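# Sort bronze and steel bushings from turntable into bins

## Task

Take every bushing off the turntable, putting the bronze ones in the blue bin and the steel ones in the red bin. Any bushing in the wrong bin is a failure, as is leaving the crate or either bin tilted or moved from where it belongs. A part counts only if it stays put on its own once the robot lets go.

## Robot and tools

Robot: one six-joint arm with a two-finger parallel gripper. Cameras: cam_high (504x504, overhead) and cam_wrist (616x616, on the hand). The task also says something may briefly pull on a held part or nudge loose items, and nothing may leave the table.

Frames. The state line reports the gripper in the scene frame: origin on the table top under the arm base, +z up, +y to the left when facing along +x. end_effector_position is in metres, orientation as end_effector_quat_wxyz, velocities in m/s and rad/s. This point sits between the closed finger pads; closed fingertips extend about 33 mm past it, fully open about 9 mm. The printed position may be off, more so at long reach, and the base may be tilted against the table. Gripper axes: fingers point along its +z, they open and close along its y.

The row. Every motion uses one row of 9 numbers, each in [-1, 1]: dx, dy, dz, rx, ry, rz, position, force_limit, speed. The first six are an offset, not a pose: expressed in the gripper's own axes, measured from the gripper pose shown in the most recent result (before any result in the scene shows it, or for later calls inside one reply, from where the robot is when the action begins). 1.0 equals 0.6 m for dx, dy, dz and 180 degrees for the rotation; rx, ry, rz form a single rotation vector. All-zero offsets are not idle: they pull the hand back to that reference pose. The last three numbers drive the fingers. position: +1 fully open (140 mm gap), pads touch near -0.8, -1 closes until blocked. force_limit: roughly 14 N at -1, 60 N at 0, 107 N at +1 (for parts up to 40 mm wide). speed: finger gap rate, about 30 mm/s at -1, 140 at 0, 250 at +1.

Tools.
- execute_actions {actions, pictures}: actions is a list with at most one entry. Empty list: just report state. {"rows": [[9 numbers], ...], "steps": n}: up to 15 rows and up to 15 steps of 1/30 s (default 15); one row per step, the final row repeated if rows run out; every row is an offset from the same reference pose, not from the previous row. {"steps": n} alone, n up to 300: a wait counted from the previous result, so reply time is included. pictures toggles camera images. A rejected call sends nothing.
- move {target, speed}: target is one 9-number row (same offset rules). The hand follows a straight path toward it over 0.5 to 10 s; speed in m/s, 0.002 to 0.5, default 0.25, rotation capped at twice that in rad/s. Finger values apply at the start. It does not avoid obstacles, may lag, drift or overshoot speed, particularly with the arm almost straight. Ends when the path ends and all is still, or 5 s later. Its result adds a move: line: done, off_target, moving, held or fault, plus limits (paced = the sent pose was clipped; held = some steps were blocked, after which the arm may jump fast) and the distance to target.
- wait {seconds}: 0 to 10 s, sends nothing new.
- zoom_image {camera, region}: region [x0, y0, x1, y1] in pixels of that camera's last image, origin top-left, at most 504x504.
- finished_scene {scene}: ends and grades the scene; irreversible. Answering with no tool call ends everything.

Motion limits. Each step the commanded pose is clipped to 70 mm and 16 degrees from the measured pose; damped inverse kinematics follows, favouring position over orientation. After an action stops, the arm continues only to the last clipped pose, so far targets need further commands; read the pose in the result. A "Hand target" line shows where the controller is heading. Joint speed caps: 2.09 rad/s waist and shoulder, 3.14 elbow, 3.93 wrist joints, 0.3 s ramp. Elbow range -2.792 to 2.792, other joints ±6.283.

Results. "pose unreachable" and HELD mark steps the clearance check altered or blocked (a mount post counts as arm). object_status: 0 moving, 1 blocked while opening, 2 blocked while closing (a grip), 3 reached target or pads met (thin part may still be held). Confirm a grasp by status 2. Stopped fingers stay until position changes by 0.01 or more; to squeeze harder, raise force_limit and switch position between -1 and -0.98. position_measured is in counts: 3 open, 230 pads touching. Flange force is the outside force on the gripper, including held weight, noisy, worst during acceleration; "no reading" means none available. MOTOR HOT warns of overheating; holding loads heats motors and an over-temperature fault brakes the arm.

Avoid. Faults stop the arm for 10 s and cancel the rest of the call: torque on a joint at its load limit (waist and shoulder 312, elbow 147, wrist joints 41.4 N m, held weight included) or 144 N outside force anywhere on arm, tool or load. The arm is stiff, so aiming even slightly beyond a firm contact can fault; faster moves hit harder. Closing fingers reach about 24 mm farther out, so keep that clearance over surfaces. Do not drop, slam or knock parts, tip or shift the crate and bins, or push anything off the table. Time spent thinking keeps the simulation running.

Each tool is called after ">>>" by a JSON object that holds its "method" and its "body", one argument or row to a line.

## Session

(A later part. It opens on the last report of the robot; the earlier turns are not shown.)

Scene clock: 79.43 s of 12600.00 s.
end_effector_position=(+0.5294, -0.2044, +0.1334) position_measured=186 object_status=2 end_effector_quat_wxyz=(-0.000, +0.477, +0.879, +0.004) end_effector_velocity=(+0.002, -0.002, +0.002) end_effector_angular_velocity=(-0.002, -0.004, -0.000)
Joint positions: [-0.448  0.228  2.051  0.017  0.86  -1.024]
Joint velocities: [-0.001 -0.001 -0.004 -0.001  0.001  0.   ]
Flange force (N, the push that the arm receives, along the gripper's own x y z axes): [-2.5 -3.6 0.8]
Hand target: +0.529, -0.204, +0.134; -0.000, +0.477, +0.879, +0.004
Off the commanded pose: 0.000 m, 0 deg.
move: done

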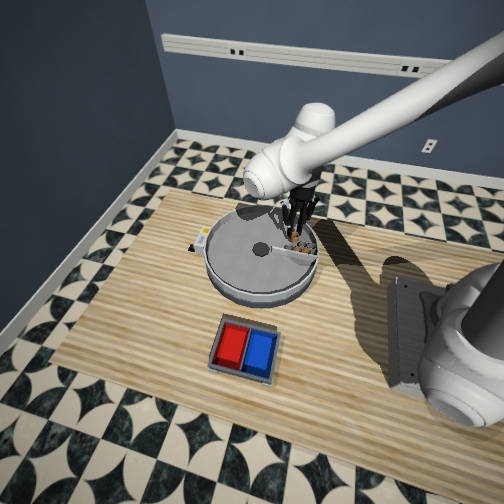

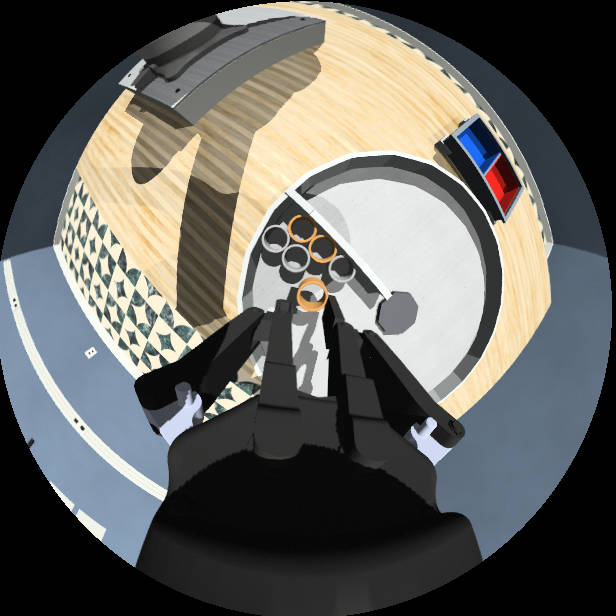

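>>> {"method": "move", "body": {
  "target": [-0.04,0,0.04,0,0,0,-1,-0.4,-0.6],
  "speed": 0.06
}}

>>> {"method": "execute_actions", "body": {
  "actions": [
    {"rows":[[0,0,0.003,0,0,0,-1,-0.4,-0.6],[0,0,0.006,0,0,0,-1,-0.4,-0.6],[0,0,0.008,0,0,0,-1,-0.4,-0.6],[0,0,0.0095,0,0,0,-1,-0.4,-0.6],[0,0,0.0095,0,0,0,-1,-0.4,-0.6],[0,0,0.0095,0,0,0,-1,-0.4,-0.6],[0,0,0.0095,0,0,0,-1,-0.4,-0.6],[0,0,0.0095,0,0,0,-1,-0.4,-0.6]],"steps":10}
  ],
  "pictures": false
}}

>>> {"method": "execute_actions", "body": {
  "actions": [
    {"rows":[[0,0,0,0,0,0,-0.3,-0.4,0.5],[0.005,0,0,0,0,0,-0.3,-0.4,0.5],[0.014,0,0,0,0,0,-0.3,-0.4,0.5],[0.023,0,0,0,0,0,-0.3,-0.4,0.5],[0.032,0,0,0,0,0,-0.3,-0.4,0.5],[0.04,0,0,0,0,0,-0.3,-0.4,0.5],[0.04,0,0,0,0,0,-0.3,-0.4,0.5],[0.04,0,0,0,0,0,-0.3,-0.4,0.5],[0.04,0,0,0,0,0,-0.3,-0.4,0.5],[0.04,0,0,0,0,0,-1,-0.2,-0.3]],"steps":15}
  ]
}}

>>> {"method": "zoom_image", "body": {
  "camera": "cam_wrist",
  "region": [240,210,380,350]
}}

Scene clock: 86.37 s of 12600.00 s.
end_effector_position=(+0.5424, -0.2243, +0.1093) position_measured=186 object_status=2 end_effector_quat_wxyz=(-0.000, +0.477, +0.879, +0.004) end_effector_velocity=(+0.001, -0.001, -0.001) end_effector_angular_velocity=(-0.000, -0.001, -0.001)
Joint positions: [-0.469  0.284  2.032  0.018  0.823 -1.046]
Joint velocities: [-0.001  0.003 -0.002  0.    -0.002 -0.   ]
Flange force (N, the push that the arm receives, along the gripper's own x y z axes): [-4.3 -1.3 0.8]
Hand target: +0.542, -0.224, +0.109; -0.000, +0.477, +0.879, +0.004
Off the commanded pose: 0.000 m, 0 deg.
move: done

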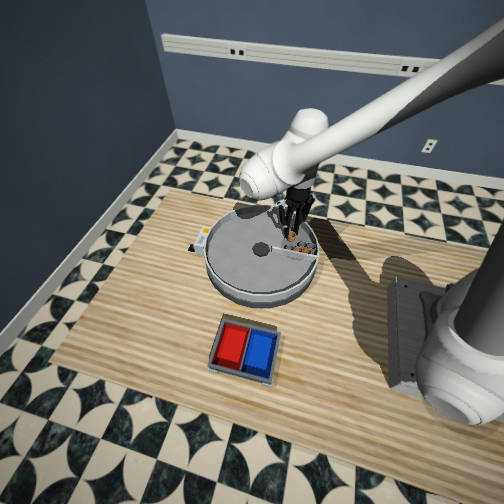

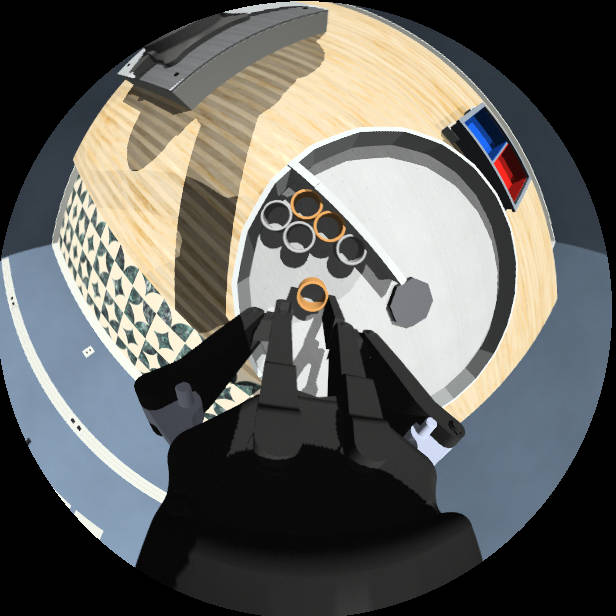

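Scene clock: 86.70 s of 12600.00 s.
end_effector_position=(+0.5424, -0.2243, +0.1039) position_measured=186 object_status=2 end_effector_quat_wxyz=(-0.000, +0.477, +0.879, +0.004) end_effector_velocity=(-0.001, +0.001, -0.004) end_effector_angular_velocity=(+0.000, -0.000, -0.000)
Joint positions: [-0.469  0.291  2.035  0.018  0.813 -1.046]
Joint velocities: [ 0.     0.004  0.004  0.001 -0.008  0.   ]
Flange force (N, the push that the arm receives, along the gripper's own x y z axes): [1.1 -5.7 -3.4]
Hand target: +0.542, -0.224, +0.104; -0.000, +0.477, +0.879, +0.004
Off the commanded pose: 0.000 m, 0 deg.
Steps of this call (steps 1 to 10: all 10 steps of this action). Readings (end_effector_position | what the end effector reports):
1: (+0.5425, -0.2243, +0.1092) | position_measured=186 object_status=2
2: (+0.5427, -0.2244, +0.1088) | position_measured=186 object_status=2
4: (+0.5426, -0.2244, +0.1068) | position_measured=186 object_status=2
8: (+0.5424, -0.2244, +0.1042) | position_measured=186 object_status=2
10: the state above

Scene clock: 87.20 s of 12600.00 s.
end_effector_position=(+0.5296, -0.2045, +0.1041) position_measured=186 object_status=0 end_effector_quat_wxyz=(-0.000, +0.477, +0.879, +0.005) end_effector_velocity=(-0.003, +0.004, -0.000) end_effector_angular_velocity=(-0.000, +0.001, +0.000)
Joint positions: [-0.448  0.265  2.072  0.018  0.802 -1.025]
Joint velocities: [ 0.005 -0.005  0.007 -0.001 -0.002  0.005]
Flange force (N, the push that the arm receives, along the gripper's own x y z axes): [-0.4 0.5 -6.4]
Hand target: +0.529, -0.204, +0.104; -0.000, +0.477, +0.879, +0.004
Off the commanded pose: 0.000 m, 0 deg.
Steps of this call (steps 1 to 15: all 15 steps of this action). Readings (end_effector_position | what the end effector reports):
1: (+0.5424, -0.2243, +0.1038) | position_measured=186 object_status=0
2: (+0.5423, -0.2243, +0.1038) | position_measured=186 object_status=0
4: (+0.5406, -0.2217, +0.1037) | position_measured=167 object_status=0
8: (+0.5327, -0.2096, +0.1038) | position_measured=167 object_status=0
15: the state above

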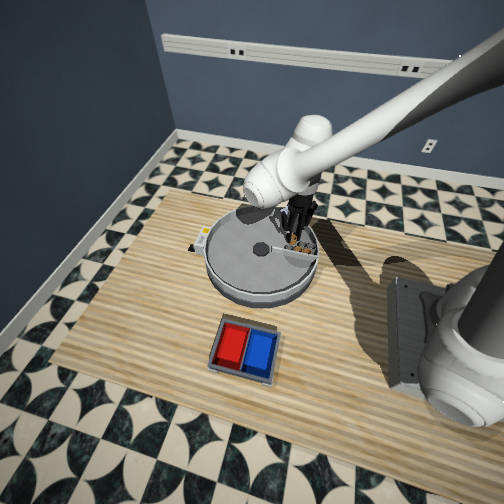

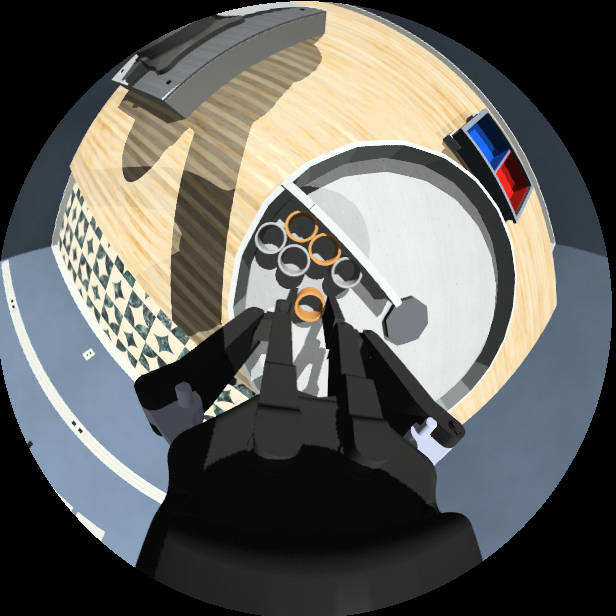

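Region (240, 210, 380, 350) of cam_wrist's 616x616 image, scaled by 3.600, with more detail than that image has.

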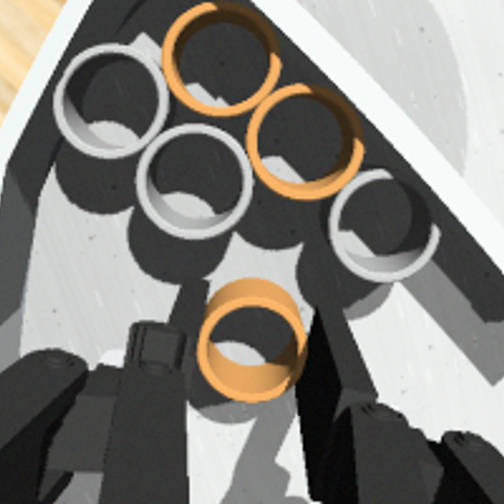

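>>> {"method": "move", "body": {
  "target": [0,0,-0.08,0,0,0,-1,-0.2,-0.3],
  "speed": 0.2
}}

>>> {"method": "move", "body": {
  "target": [0.515,0.355,0,0,0,0.183,-1,-0.2,-0.3],
  "speed": 0.35
}}

Scene clock: 89.07 s of 12600.00 s.
end_effector_position=(+0.5294, -0.2049, +0.1520) position_measured=187 object_status=2 end_effector_quat_wxyz=(-0.000, +0.477, +0.879, +0.004) end_effector_velocity=(+0.000, -0.000, +0.001) end_effector_angular_velocity=(-0.002, -0.001, +0.001)
Joint positions: [-0.449  0.207  2.035  0.017  0.896 -1.024]
Joint velocities: [ 0.    -0.002 -0.    -0.002  0.     0.   ]
Flange force (N, the push that the arm receives, along the gripper's own x y z axes): [-0.4 1.8 0.9]
Hand target: +0.529, -0.205, +0.152; -0.000, +0.477, +0.879, +0.004
Off the commanded pose: 0.000 m, 0 deg.
move: done

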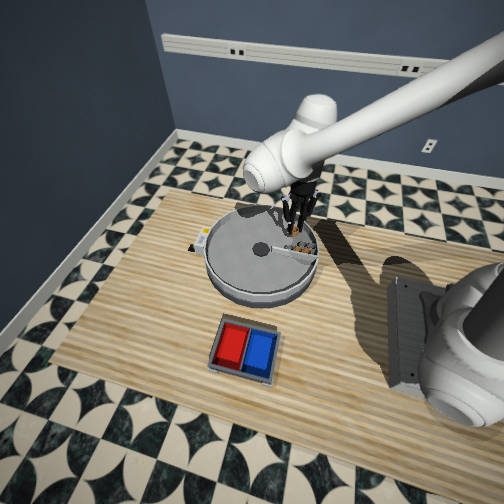

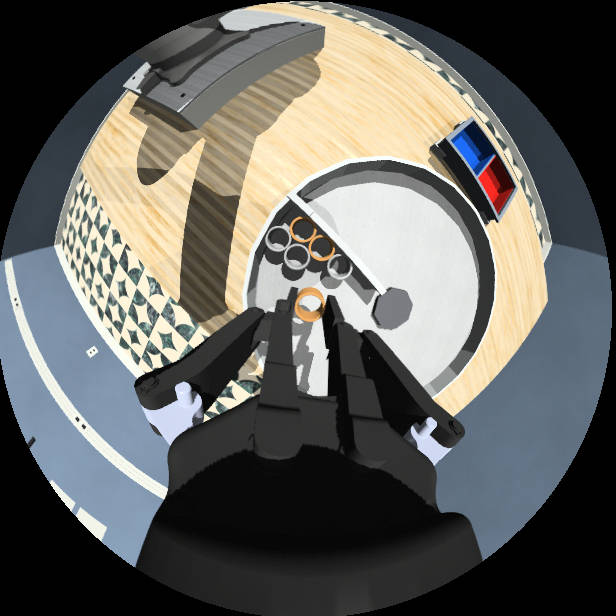

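Scene clock: 90.73 s of 12600.00 s.
end_effector_position=(+0.5407, +0.1709, +0.1558) position_measured=187 object_status=2 end_effector_quat_wxyz=(-0.002, +0.707, +0.707, +0.005) end_effector_velocity=(+0.000, +0.002, -0.000) end_effector_angular_velocity=(-0.002, -0.001, -0.003)
Joint positions: [0.229 0.197 2.038 0.013 0.895 0.231]
Joint velocities: [ 0.004  0.002 -0.002 -0.003 -0.     0.009]
Flange force (N, the push that the arm receives, along the gripper's own x y z axes): [-5.0 -2.8 -2.1]
Hand target: +0.541, +0.171, +0.156; -0.002, +0.707, +0.707, +0.005
Off the commanded pose: 0.001 m, 0 deg.
move: done

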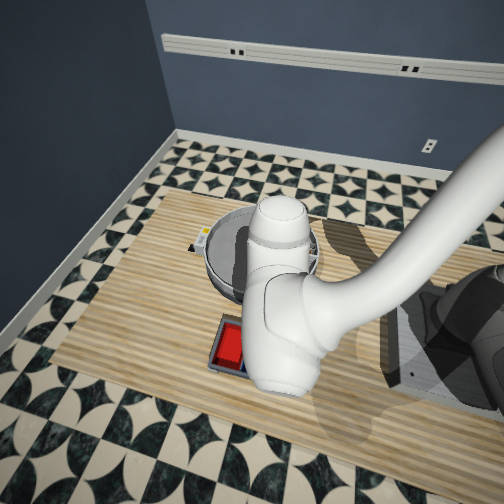

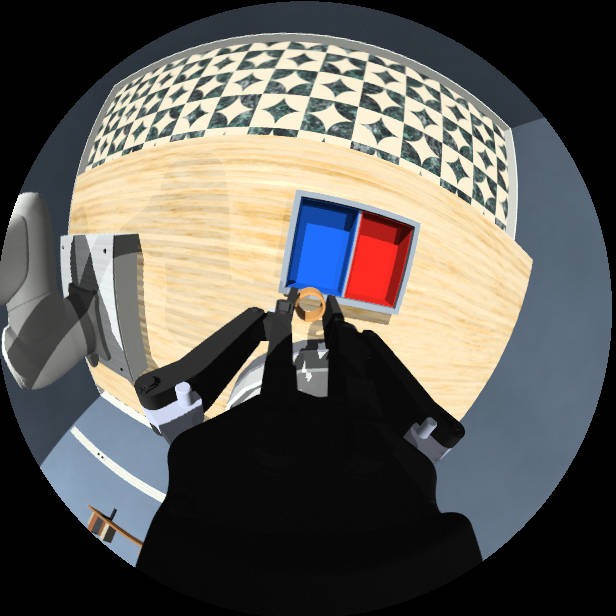

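>>> {"method": "zoom_image", "body": {
  "camera": "cam_wrist",
  "region": [270,170,430,330]
}}

Region (270, 170, 430, 330) of cam_wrist's 616x616 image, scaled by 3.150, with more detail than that image has.

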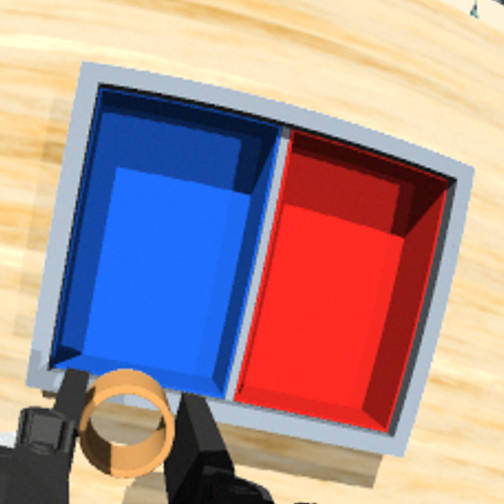

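>>> {"method": "move", "body": {
  "target": [0.142,0.006,0.09,0,0,0,-1,-0.2,-0.3],
  "speed": 0.2
}}

>>> {"method": "move", "body": {
  "target": [0,0,0.07,0,0,0,-1,-0.2,-0.3],
  "speed": 0.05
}}

>>> {"method": "zoom_image", "body": {
  "camera": "cam_wrist",
  "region": [240,210,380,350]
}}

Scene clock: 96.80 s of 12600.00 s.
end_effector_position=(+0.5445, +0.2568, +0.1027) position_measured=187 object_status=2 end_effector_quat_wxyz=(-0.002, +0.707, +0.707, +0.005) end_effector_velocity=(+0.000, +0.001, -0.001) end_effector_angular_velocity=(+0.001, -0.000, -0.001)
Joint positions: [0.368 0.306 2.013 0.012 0.809 0.37 ]
Joint velocities: [ 0.002  0.002 -0.     0.001 -0.002  0.002]
Flange force (N, the push that the arm receives, along the gripper's own x y z axes): [1.0 -0.5 -3.7]
Hand target: +0.545, +0.257, +0.103; -0.002, +0.707, +0.707, +0.005
Off the commanded pose: 0.000 m, 0 deg.
move: done

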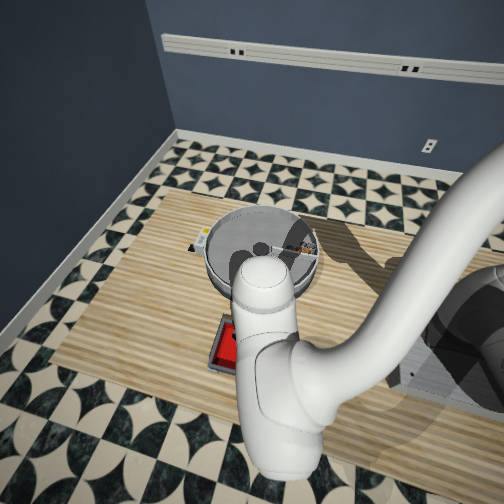

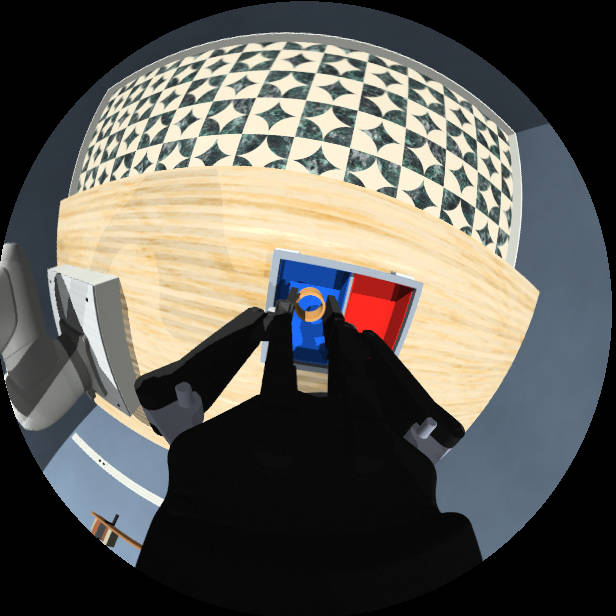

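Scene clock: 97.97 s of 12600.00 s.
end_effector_position=(+0.5447, +0.2573, +0.0607) position_measured=187 object_status=2 end_effector_quat_wxyz=(-0.002, +0.707, +0.707, +0.005) end_effector_velocity=(+0.001, -0.000, -0.002) end_effector_angular_velocity=(+0.000, -0.002, -0.000)
Joint positions: [0.369 0.36  2.038 0.013 0.73  0.369]
Joint velocities: [-0.001  0.002  0.001 -0.001 -0.005  0.001]
Flange force (N, the push that the arm receives, along the gripper's own x y z axes): [0.3 2.3 -2.1]
Hand target: +0.545, +0.257, +0.061; -0.002, +0.707, +0.707, +0.005
Off the commanded pose: 0.000 m, 0 deg.
move: done

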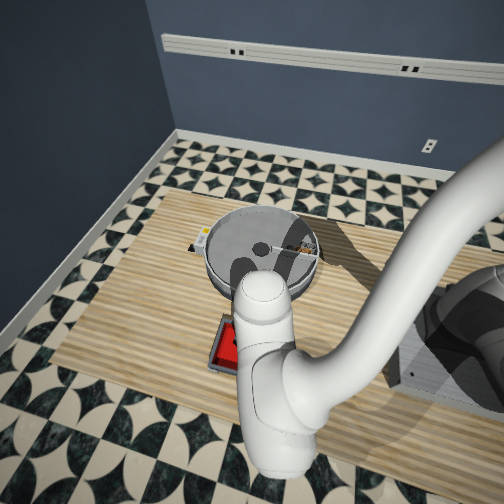

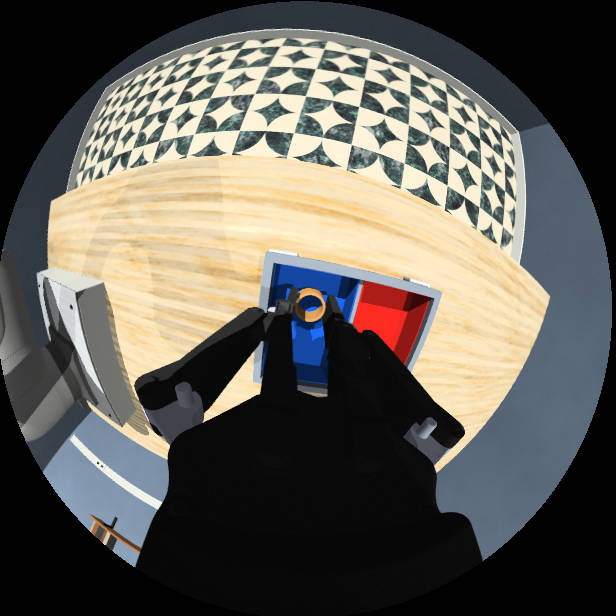

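Region (240, 210, 380, 350) of cam_wrist's 616x616 image, scaled by 3.600, with more detail than that image has.

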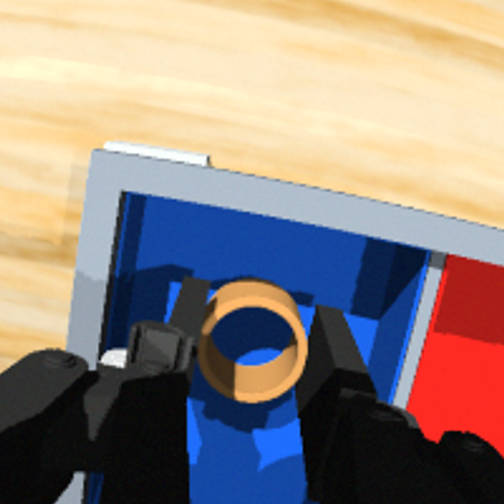

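>>> {"method": "move", "body": {
  "target": [0,0,0.01,0,0,0,-1,-0.2,-0.3],
  "speed": 0.015
}}

Scene clock: 99.17 s of 12600.00 s.
end_effector_position=(+0.5448, +0.2574, +0.0550) position_measured=187 object_status=2 end_effector_quat_wxyz=(-0.002, +0.707, +0.707, +0.006) end_effector_velocity=(+0.000, +0.000, -0.001) end_effector_angular_velocity=(-0.000, -0.000, +0.001)
Joint positions: [0.369 0.368 2.041 0.013 0.719 0.369]
Joint velocities: [ 0.     0.002 -0.    -0.    -0.002 -0.   ]
Flange force (N, the push that the arm receives, along the gripper's own x y z axes): [-6.5 -10.0 -78.2]
Hand target: +0.545, +0.257, +0.055; -0.002, +0.707, +0.707, +0.005
Off the commanded pose: 0.000 m, 0 deg.
move: done

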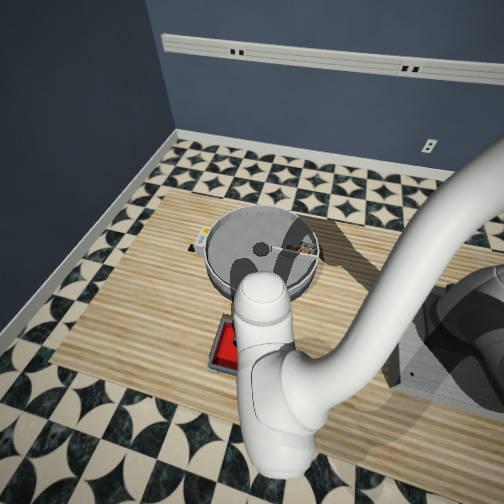

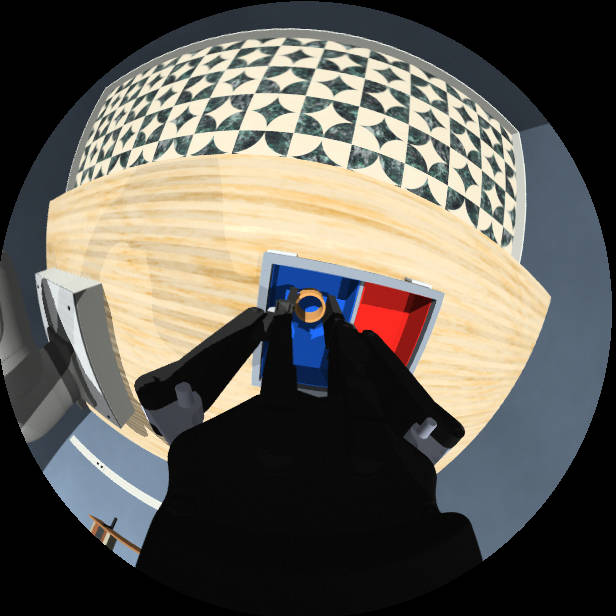

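>>> {"method": "execute_actions", "body": {
  "actions": [
    {"rows":[[0,0,-0.005,0,0,0,-1,-0.2,-0.3],[0,0,-0.005,0,0,0,-1,-0.2,-0.3],[0,0,-0.005,0,0,0,-1,-0.2,-0.3],[0,0,-0.005,0,0,0,-1,-0.2,-0.3],[0,0,-0.005,0,0,0,-1,-0.2,-0.3],[0,0,-0.005,0,0,0,-0.33,-0.2,0]],"steps":11}
  ],
  "pictures": false
}}

>>> {"method": "move", "body": {
  "target": [0,0,-0.16,0,0,0,-0.33,-0.2,0],
  "speed": 0.2
}}

>>> {"method": "move", "body": {
  "target": [-0.72,-0.04,0,0,0,0,-0.33,-0.2,0],
  "speed": 0.4
}}

>>> {"method": "zoom_image", "body": {
  "camera": "cam_wrist",
  "region": [220,200,400,380]
}}

Scene clock: 101.53 s of 12600.00 s.
end_effector_position=(+0.5447, +0.2574, +0.0578) position_measured=171 object_status=0 end_effector_quat_wxyz=(-0.002, +0.707, +0.707, +0.005) end_effector_velocity=(+0.000, -0.000, +0.001) end_effector_angular_velocity=(+0.001, -0.001, -0.001)
Joint positions: [0.369 0.364 2.039 0.013 0.725 0.369]
Joint velocities: [-0.001 -0.002 -0.     0.     0.002 -0.   ]
Flange force (N, the push that the arm receives, along the gripper's own x y z axes): [-3.3 3.1 -1.4]
Hand target: +0.545, +0.257, +0.058; -0.002, +0.707, +0.707, +0.006
Off the commanded pose: 0.000 m, 0 deg.
Steps of this call (steps 1 to 60: nothing new was sent; steps 61 to 71: all 11 steps of this action). Readings (end_effector_position | what the end effector reports):
61: (+0.5446, +0.2573, +0.0548) | position_measured=187 object_status=2
62: (+0.5444, +0.2573, +0.0553) | position_measured=187 object_status=2
64: (+0.5439, +0.2571, +0.0561) | position_measured=187 object_status=2
68: (+0.5445, +0.2573, +0.0575) | position_measured=176 object_status=0
71: the state above

Scene clock: 102.73 s of 12600.00 s.
end_effector_position=(+0.5444, +0.2563, +0.1540) position_measured=171 object_status=3 end_effector_quat_wxyz=(-0.002, +0.707, +0.707, +0.005) end_effector_velocity=(-0.000, +0.000, +0.001) end_effector_angular_velocity=(+0.001, +0.000, -0.000)
Joint positions: [0.367 0.247 1.976 0.011 0.905 0.371]
Joint velocities: [ 0.    -0.001 -0.001  0.001  0.003 -0.   ]
Flange force (N, the push that the arm receives, along the gripper's own x y z axes): [-6.1 -0.9 -3.0]
Hand target: +0.544, +0.256, +0.154; -0.002, +0.707, +0.707, +0.005
Off the commanded pose: 0.000 m, 0 deg.
move: done

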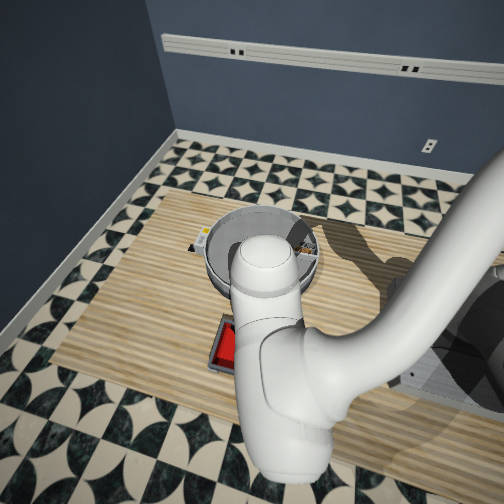

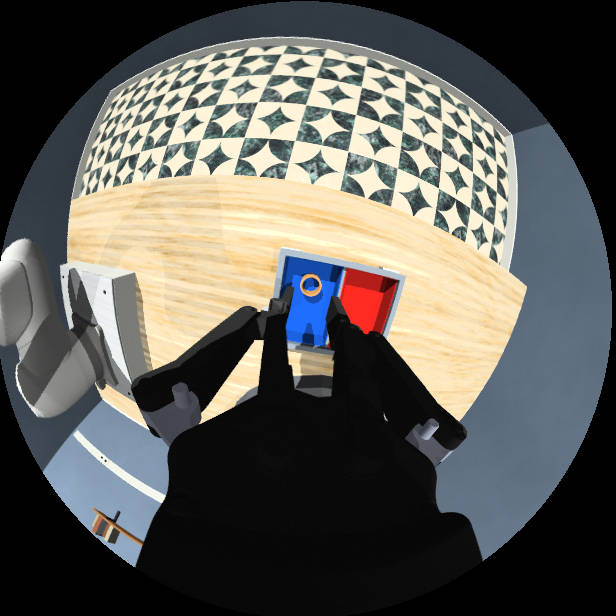

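Scene clock: 104.47 s of 12600.00 s.
end_effector_position=(+0.5200, -0.1765, +0.1494) position_measured=171 object_status=3 end_effector_quat_wxyz=(-0.001, +0.707, +0.707, +0.004) end_effector_velocity=(+0.000, -0.002, -0.000) end_effector_angular_velocity=(+0.001, -0.000, -0.000)
Joint positions: [-0.409  0.183  2.072  0.017  0.883 -0.411]
Joint velocities: [-0.003  0.002 -0.001  0.001 -0.    -0.004]
Flange force (N, the push that the arm receives, along the gripper's own x y z axes): [-4.4 -2.1 -3.6]
Hand target: +0.520, -0.177, +0.149; -0.001, +0.707, +0.707, +0.005
Off the commanded pose: 0.001 m, 0 deg.
move: done; limits=paced

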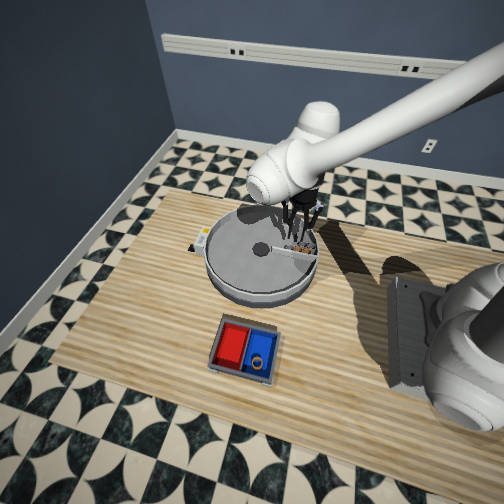

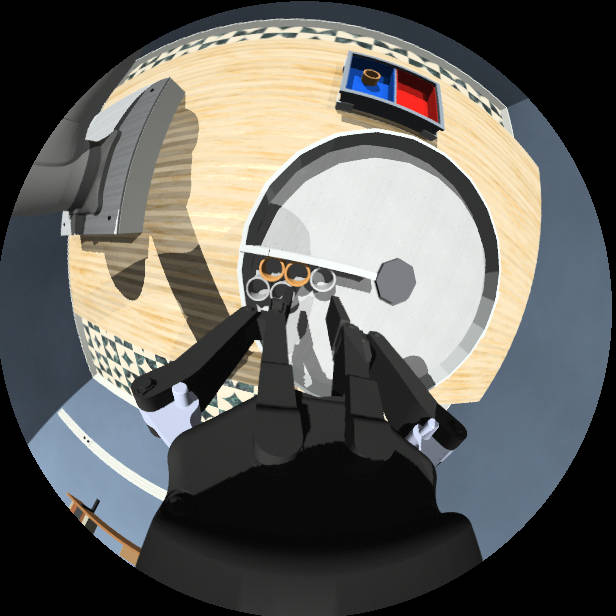

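Region (220, 200, 400, 380) of cam_wrist's 616x616 image, scaled by 2.800, with more detail than that image has.

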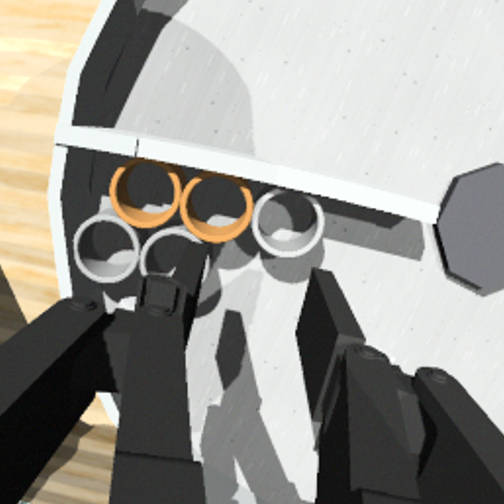

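>>> {"method": "move", "body": {
  "target": [-0.0433,-0.0358,0.045,0,0,-0.183,-0.38,-0.4,0],
  "speed": 0.3
}}

>>> {"method": "move", "body": {
  "target": [0,0,0.0315,0,0,0,-0.38,-0.4,0],
  "speed": 0.04
}}

>>> {"method": "zoom_image", "body": {
  "camera": "cam_wrist",
  "region": [240,210,380,350]
}}

Scene clock: 110.90 s of 12600.00 s.
end_effector_position=(+0.4986, -0.2022, +0.1221) position_measured=177 object_status=3 end_effector_quat_wxyz=(-0.000, +0.478, +0.879, +0.005) end_effector_velocity=(-0.000, -0.001, -0.001) end_effector_angular_velocity=(+0.002, -0.001, +0.007)
Joint positions: [-0.469  0.202  2.113  0.018  0.824 -1.046]
Joint velocities: [-0.003  0.     0.001  0.003 -0.001 -0.012]
Flange force (N, the push that the arm receives, along the gripper's own x y z axes): [-1.9 -5.8 -2.9]
Hand target: +0.499, -0.202, +0.122; -0.000, +0.477, +0.879, +0.005
Off the commanded pose: 0.000 m, 0 deg.
move: done

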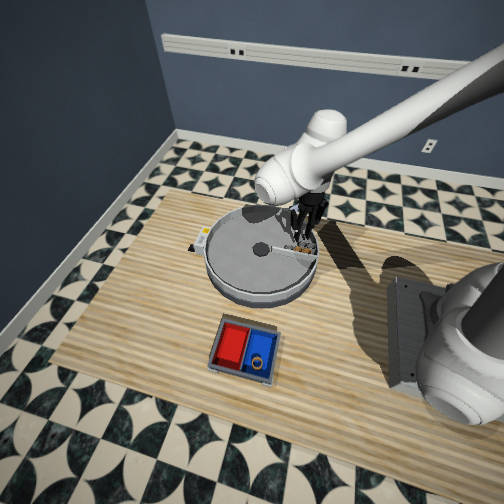

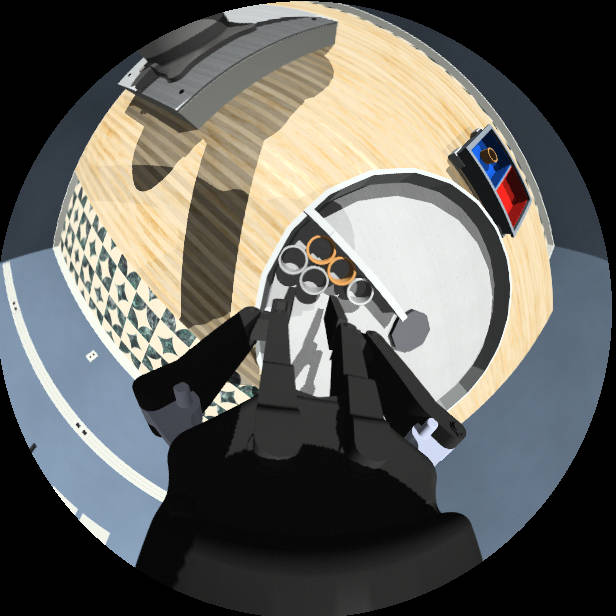

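Scene clock: 111.67 s of 12600.00 s.
end_effector_position=(+0.4987, -0.2021, +0.1033) position_measured=177 object_status=3 end_effector_quat_wxyz=(-0.000, +0.478, +0.879, +0.005) end_effector_velocity=(+0.000, +0.000, -0.002) end_effector_angular_velocity=(+0.000, +0.000, -0.001)
Joint positions: [-0.468  0.226  2.127  0.019  0.785 -1.046]
Joint velocities: [ 0.     0.002  0.001  0.    -0.003  0.001]
Flange force (N, the push that the arm receives, along the gripper's own x y z axes): [5.8 -9.1 -9.1]
Hand target: +0.499, -0.202, +0.103; -0.000, +0.478, +0.879, +0.005
Off the commanded pose: 0.000 m, 0 deg.
move: done

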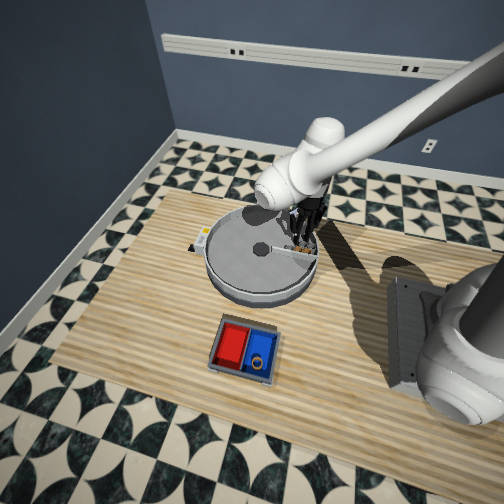

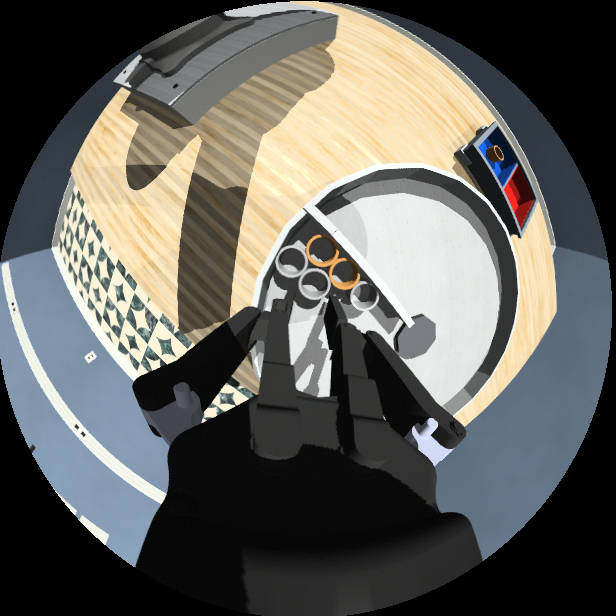

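Region (240, 210, 380, 350) of cam_wrist's 616x616 image, scaled by 3.600, with more detail than that image has.

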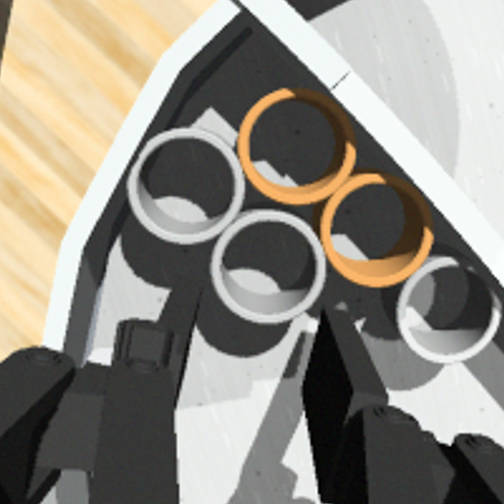

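>>> {"method": "move", "body": {
  "target": [0.0215,0.0005,-0.0008,0,0,0,-0.38,-0.4,0],
  "speed": 0.015
}}

>>> {"method": "zoom_image", "body": {
  "camera": "cam_wrist",
  "region": [240,210,380,350]
}}

Scene clock: 113.93 s of 12600.00 s.
end_effector_position=(+0.4925, -0.1916, +0.1040) position_measured=177 object_status=3 end_effector_quat_wxyz=(+0.001, +0.478, +0.879, +0.005) end_effector_velocity=(-0.002, +0.002, -0.001) end_effector_angular_velocity=(+0.001, +0.001, -0.000)
Joint positions: [-0.455  0.212  2.145  0.019  0.781 -1.033]
Joint velocities: [ 0.002 -0.002  0.004  0.001 -0.001  0.002]
Flange force (N, the push that the arm receives, along the gripper's own x y z axes): [-76.5 -18.0 8.5]
Hand target: +0.492, -0.191, +0.104; -0.000, +0.478, +0.879, +0.005
Off the commanded pose: 0.001 m, 0 deg.
move: done

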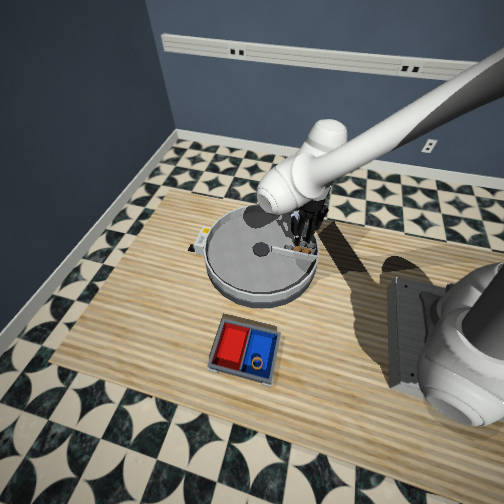

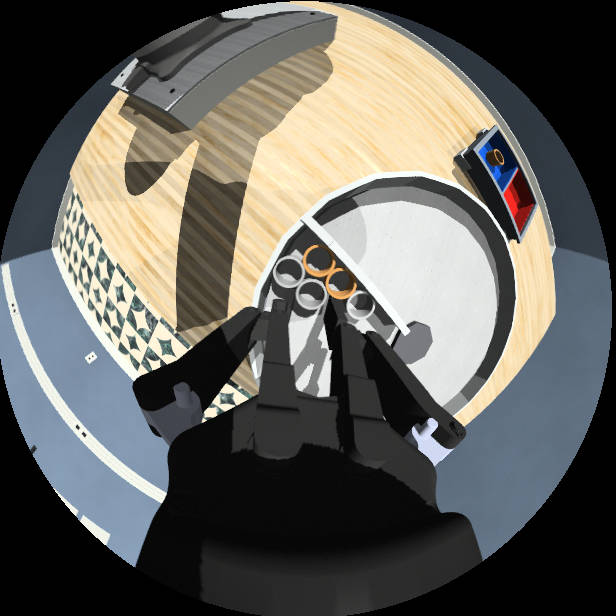

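Region (240, 210, 380, 350) of cam_wrist's 616x616 image, scaled by 3.600, with more detail than that image has.

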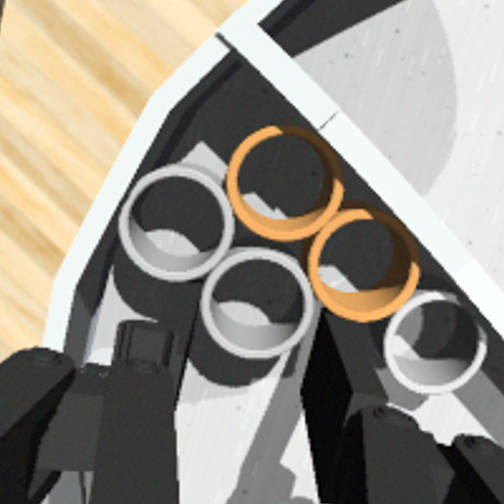

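>>> {"method": "execute_actions", "body": {
  "actions": [
    {"rows":[[-0.002,0,0,0,0,0,-0.38,-0.4,0],[-0.002,0,0,0,0,0,-0.38,-0.4,0],[-0.002,0,0,0,0,0,-0.38,-0.4,0],[-0.002,0,0,0,0,0,-1,-0.4,-0.8]],"steps":15}
  ]
}}

>>> {"method": "zoom_image", "body": {
  "camera": "cam_wrist",
  "region": [240,210,380,350]
}}

Scene clock: 115.37 s of 12600.00 s.
end_effector_position=(+0.4929, -0.1924, +0.1040) position_measured=186 object_status=0 end_effector_quat_wxyz=(+0.000, +0.477, +0.879, +0.005) end_effector_velocity=(+0.000, -0.001, +0.000) end_effector_angular_velocity=(-0.001, -0.000, -0.000)
Joint positions: [-0.456  0.213  2.143  0.019  0.782 -1.034]
Joint velocities: [-0.001  0.    -0.001 -0.001 -0.001  0.   ]
Flange force (N, the push that the arm receives, along the gripper's own x y z axes): [-21.7 1.3 -28.1]
Hand target: +0.493, -0.193, +0.104; +0.001, +0.478, +0.879, +0.005
Off the commanded pose: 0.000 m, 0 deg.
Steps of this call (steps 1 to 28: nothing new was sent; steps 29 to 43: all 15 steps of this action). Readings (end_effector_position | what the end effector reports):
29: (+0.4920, -0.1911, +0.1039) | position_measured=177 object_status=3
30: (+0.4921, -0.1912, +0.1039) | position_measured=177 object_status=3
32: (+0.4924, -0.1916, +0.1039) | position_measured=177 object_status=0
36: (+0.4926, -0.1919, +0.1040) | position_measured=186 object_status=0
43: the state above

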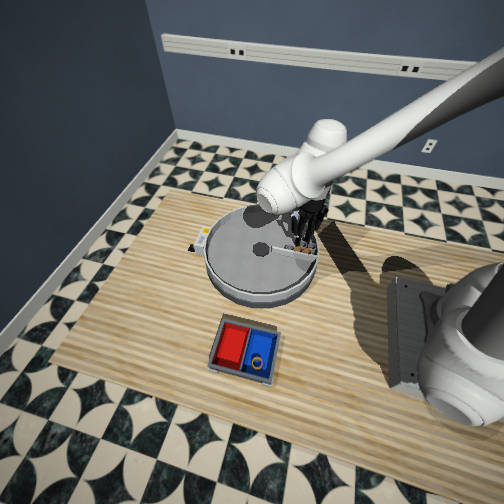

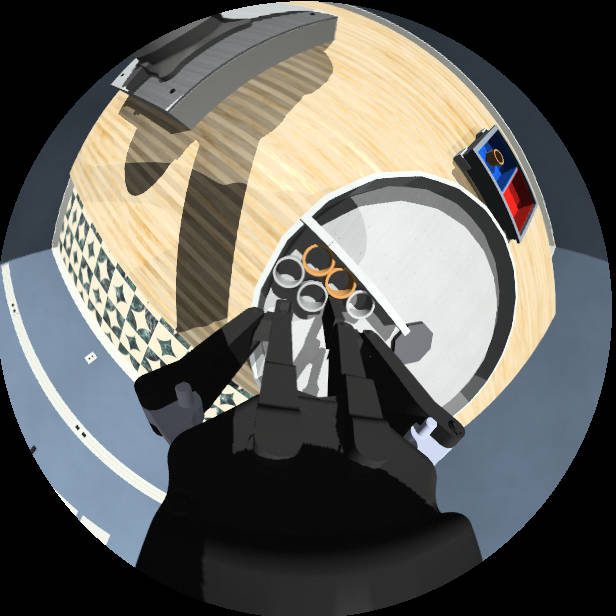

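Region (240, 210, 380, 350) of cam_wrist's 616x616 image, scaled by 3.600, with more detail than that image has.

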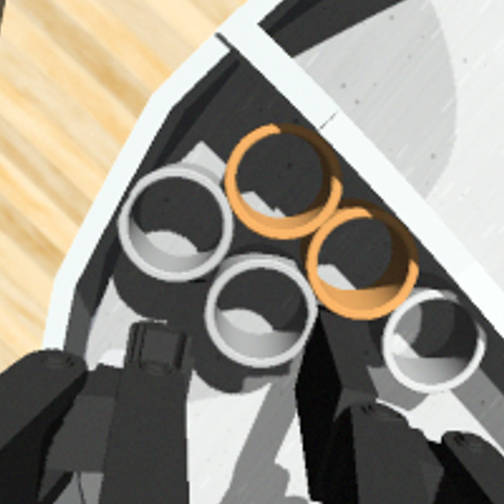

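>>> {"method": "move", "body": {
  "target": [-0.048,0.012,0,0,0,0,-1,-0.4,-0.8],
  "speed": 0.05
}}

>>> {"method": "execute_actions", "body": {
  "actions": [
    {"rows":[[0,0,0,0,0,0,-0.3,-0.4,0.5],[0.008,0,0,0,0,0,-0.3,-0.4,0.5],[0.018,0,0,0,0,0,-0.3,-0.4,0.5],[0.028,0,0,0,0,0,-0.3,-0.4,0.5],[0.038,0,0,0,0,0,-0.3,-0.4,0.5],[0.043,0,0,0,0,0,-0.3,-0.4,0.5],[0.043,0,0,0,0,0,-0.3,-0.4,0.5],[0.043,0,0,0,0,0,-0.3,-0.4,0.5],[0.043,0,0,0,0,0,-1,-0.2,-0.3]],"steps":15}
  ]
}}

>>> {"method": "zoom_image", "body": {
  "camera": "cam_wrist",
  "region": [240,210,380,350]
}}

Scene clock: 118.37 s of 12600.00 s.
end_effector_position=(+0.5145, -0.2126, +0.1039) position_measured=186 object_status=2 end_effector_quat_wxyz=(+0.000, +0.477, +0.879, +0.005) end_effector_velocity=(+0.000, -0.001, -0.000) end_effector_angular_velocity=(+0.000, +0.001, -0.000)
Joint positions: [-0.472  0.25   2.093  0.019  0.795 -1.05 ]
Joint velocities: [-0.001  0.002 -0.002 -0.001  0.001 -0.   ]
Flange force (N, the push that the arm receives, along the gripper's own x y z axes): [12.1 -2.9 -45.1]
Hand target: +0.515, -0.213, +0.104; +0.000, +0.477, +0.879, +0.005
Off the commanded pose: 0.000 m, 0 deg.
move: done

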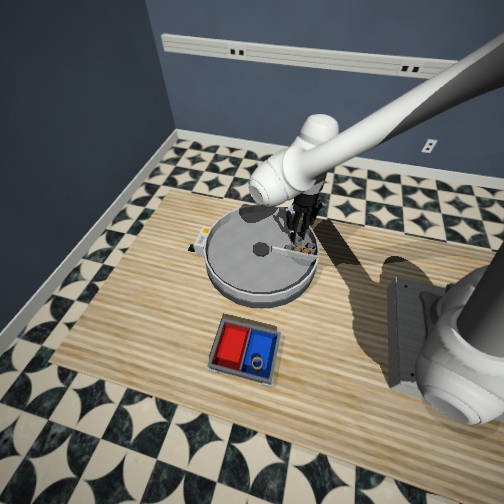

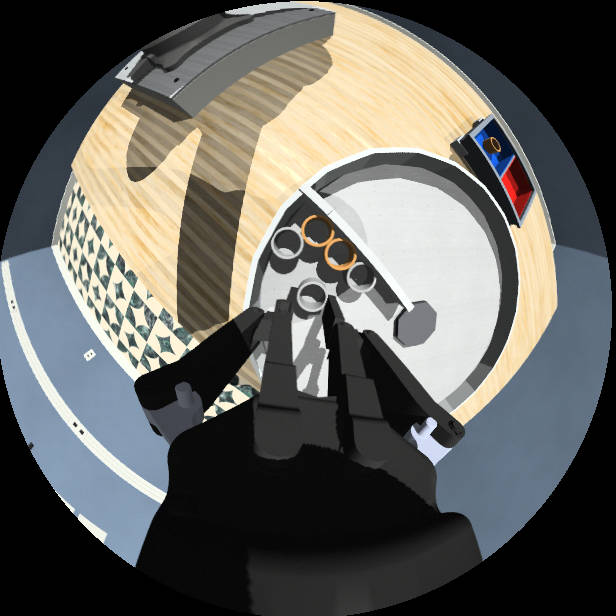

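Scene clock: 118.87 s of 12600.00 s.
end_effector_position=(+0.5007, -0.1912, +0.1040) position_measured=186 object_status=0 end_effector_quat_wxyz=(+0.000, +0.478, +0.879, +0.005) end_effector_velocity=(-0.003, +0.004, -0.000) end_effector_angular_velocity=(+0.001, +0.000, -0.001)
Joint positions: [-0.448  0.222  2.131  0.019  0.785 -1.026]
Joint velocities: [ 0.005 -0.005  0.007  0.001 -0.002  0.005]
Flange force (N, the push that the arm receives, along the gripper's own x y z axes): [-0.3 0.0 -7.3]
Hand target: +0.501, -0.191, +0.104; +0.000, +0.477, +0.879, +0.005
Off the commanded pose: 0.000 m, 0 deg.
Steps of this call (steps 1 to 15: all 15 steps of this action). Readings (end_effector_position | what the end effector reports):
1: (+0.5145, -0.2126, +0.1039) | position_measured=186 object_status=0
2: (+0.5144, -0.2126, +0.1038) | position_measured=186 object_status=0
4: (+0.5121, -0.2094, +0.1036) | position_measured=167 object_status=0
8: (+0.5036, -0.1962, +0.1037) | position_measured=167 object_status=0
15: the state above

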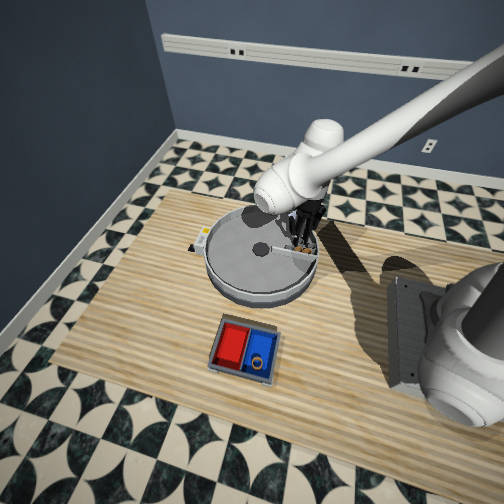

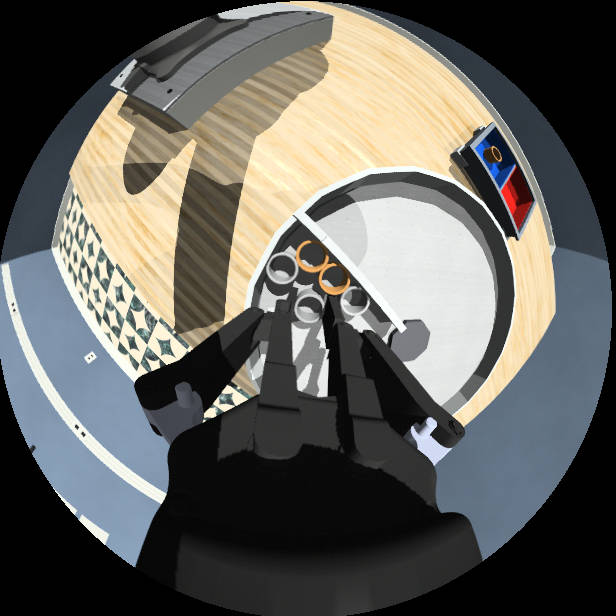

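Region (240, 210, 380, 350) of cam_wrist's 616x616 image, scaled by 3.600, with more detail than that image has.

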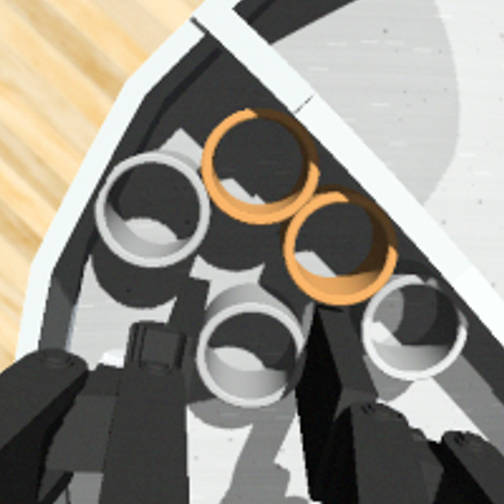

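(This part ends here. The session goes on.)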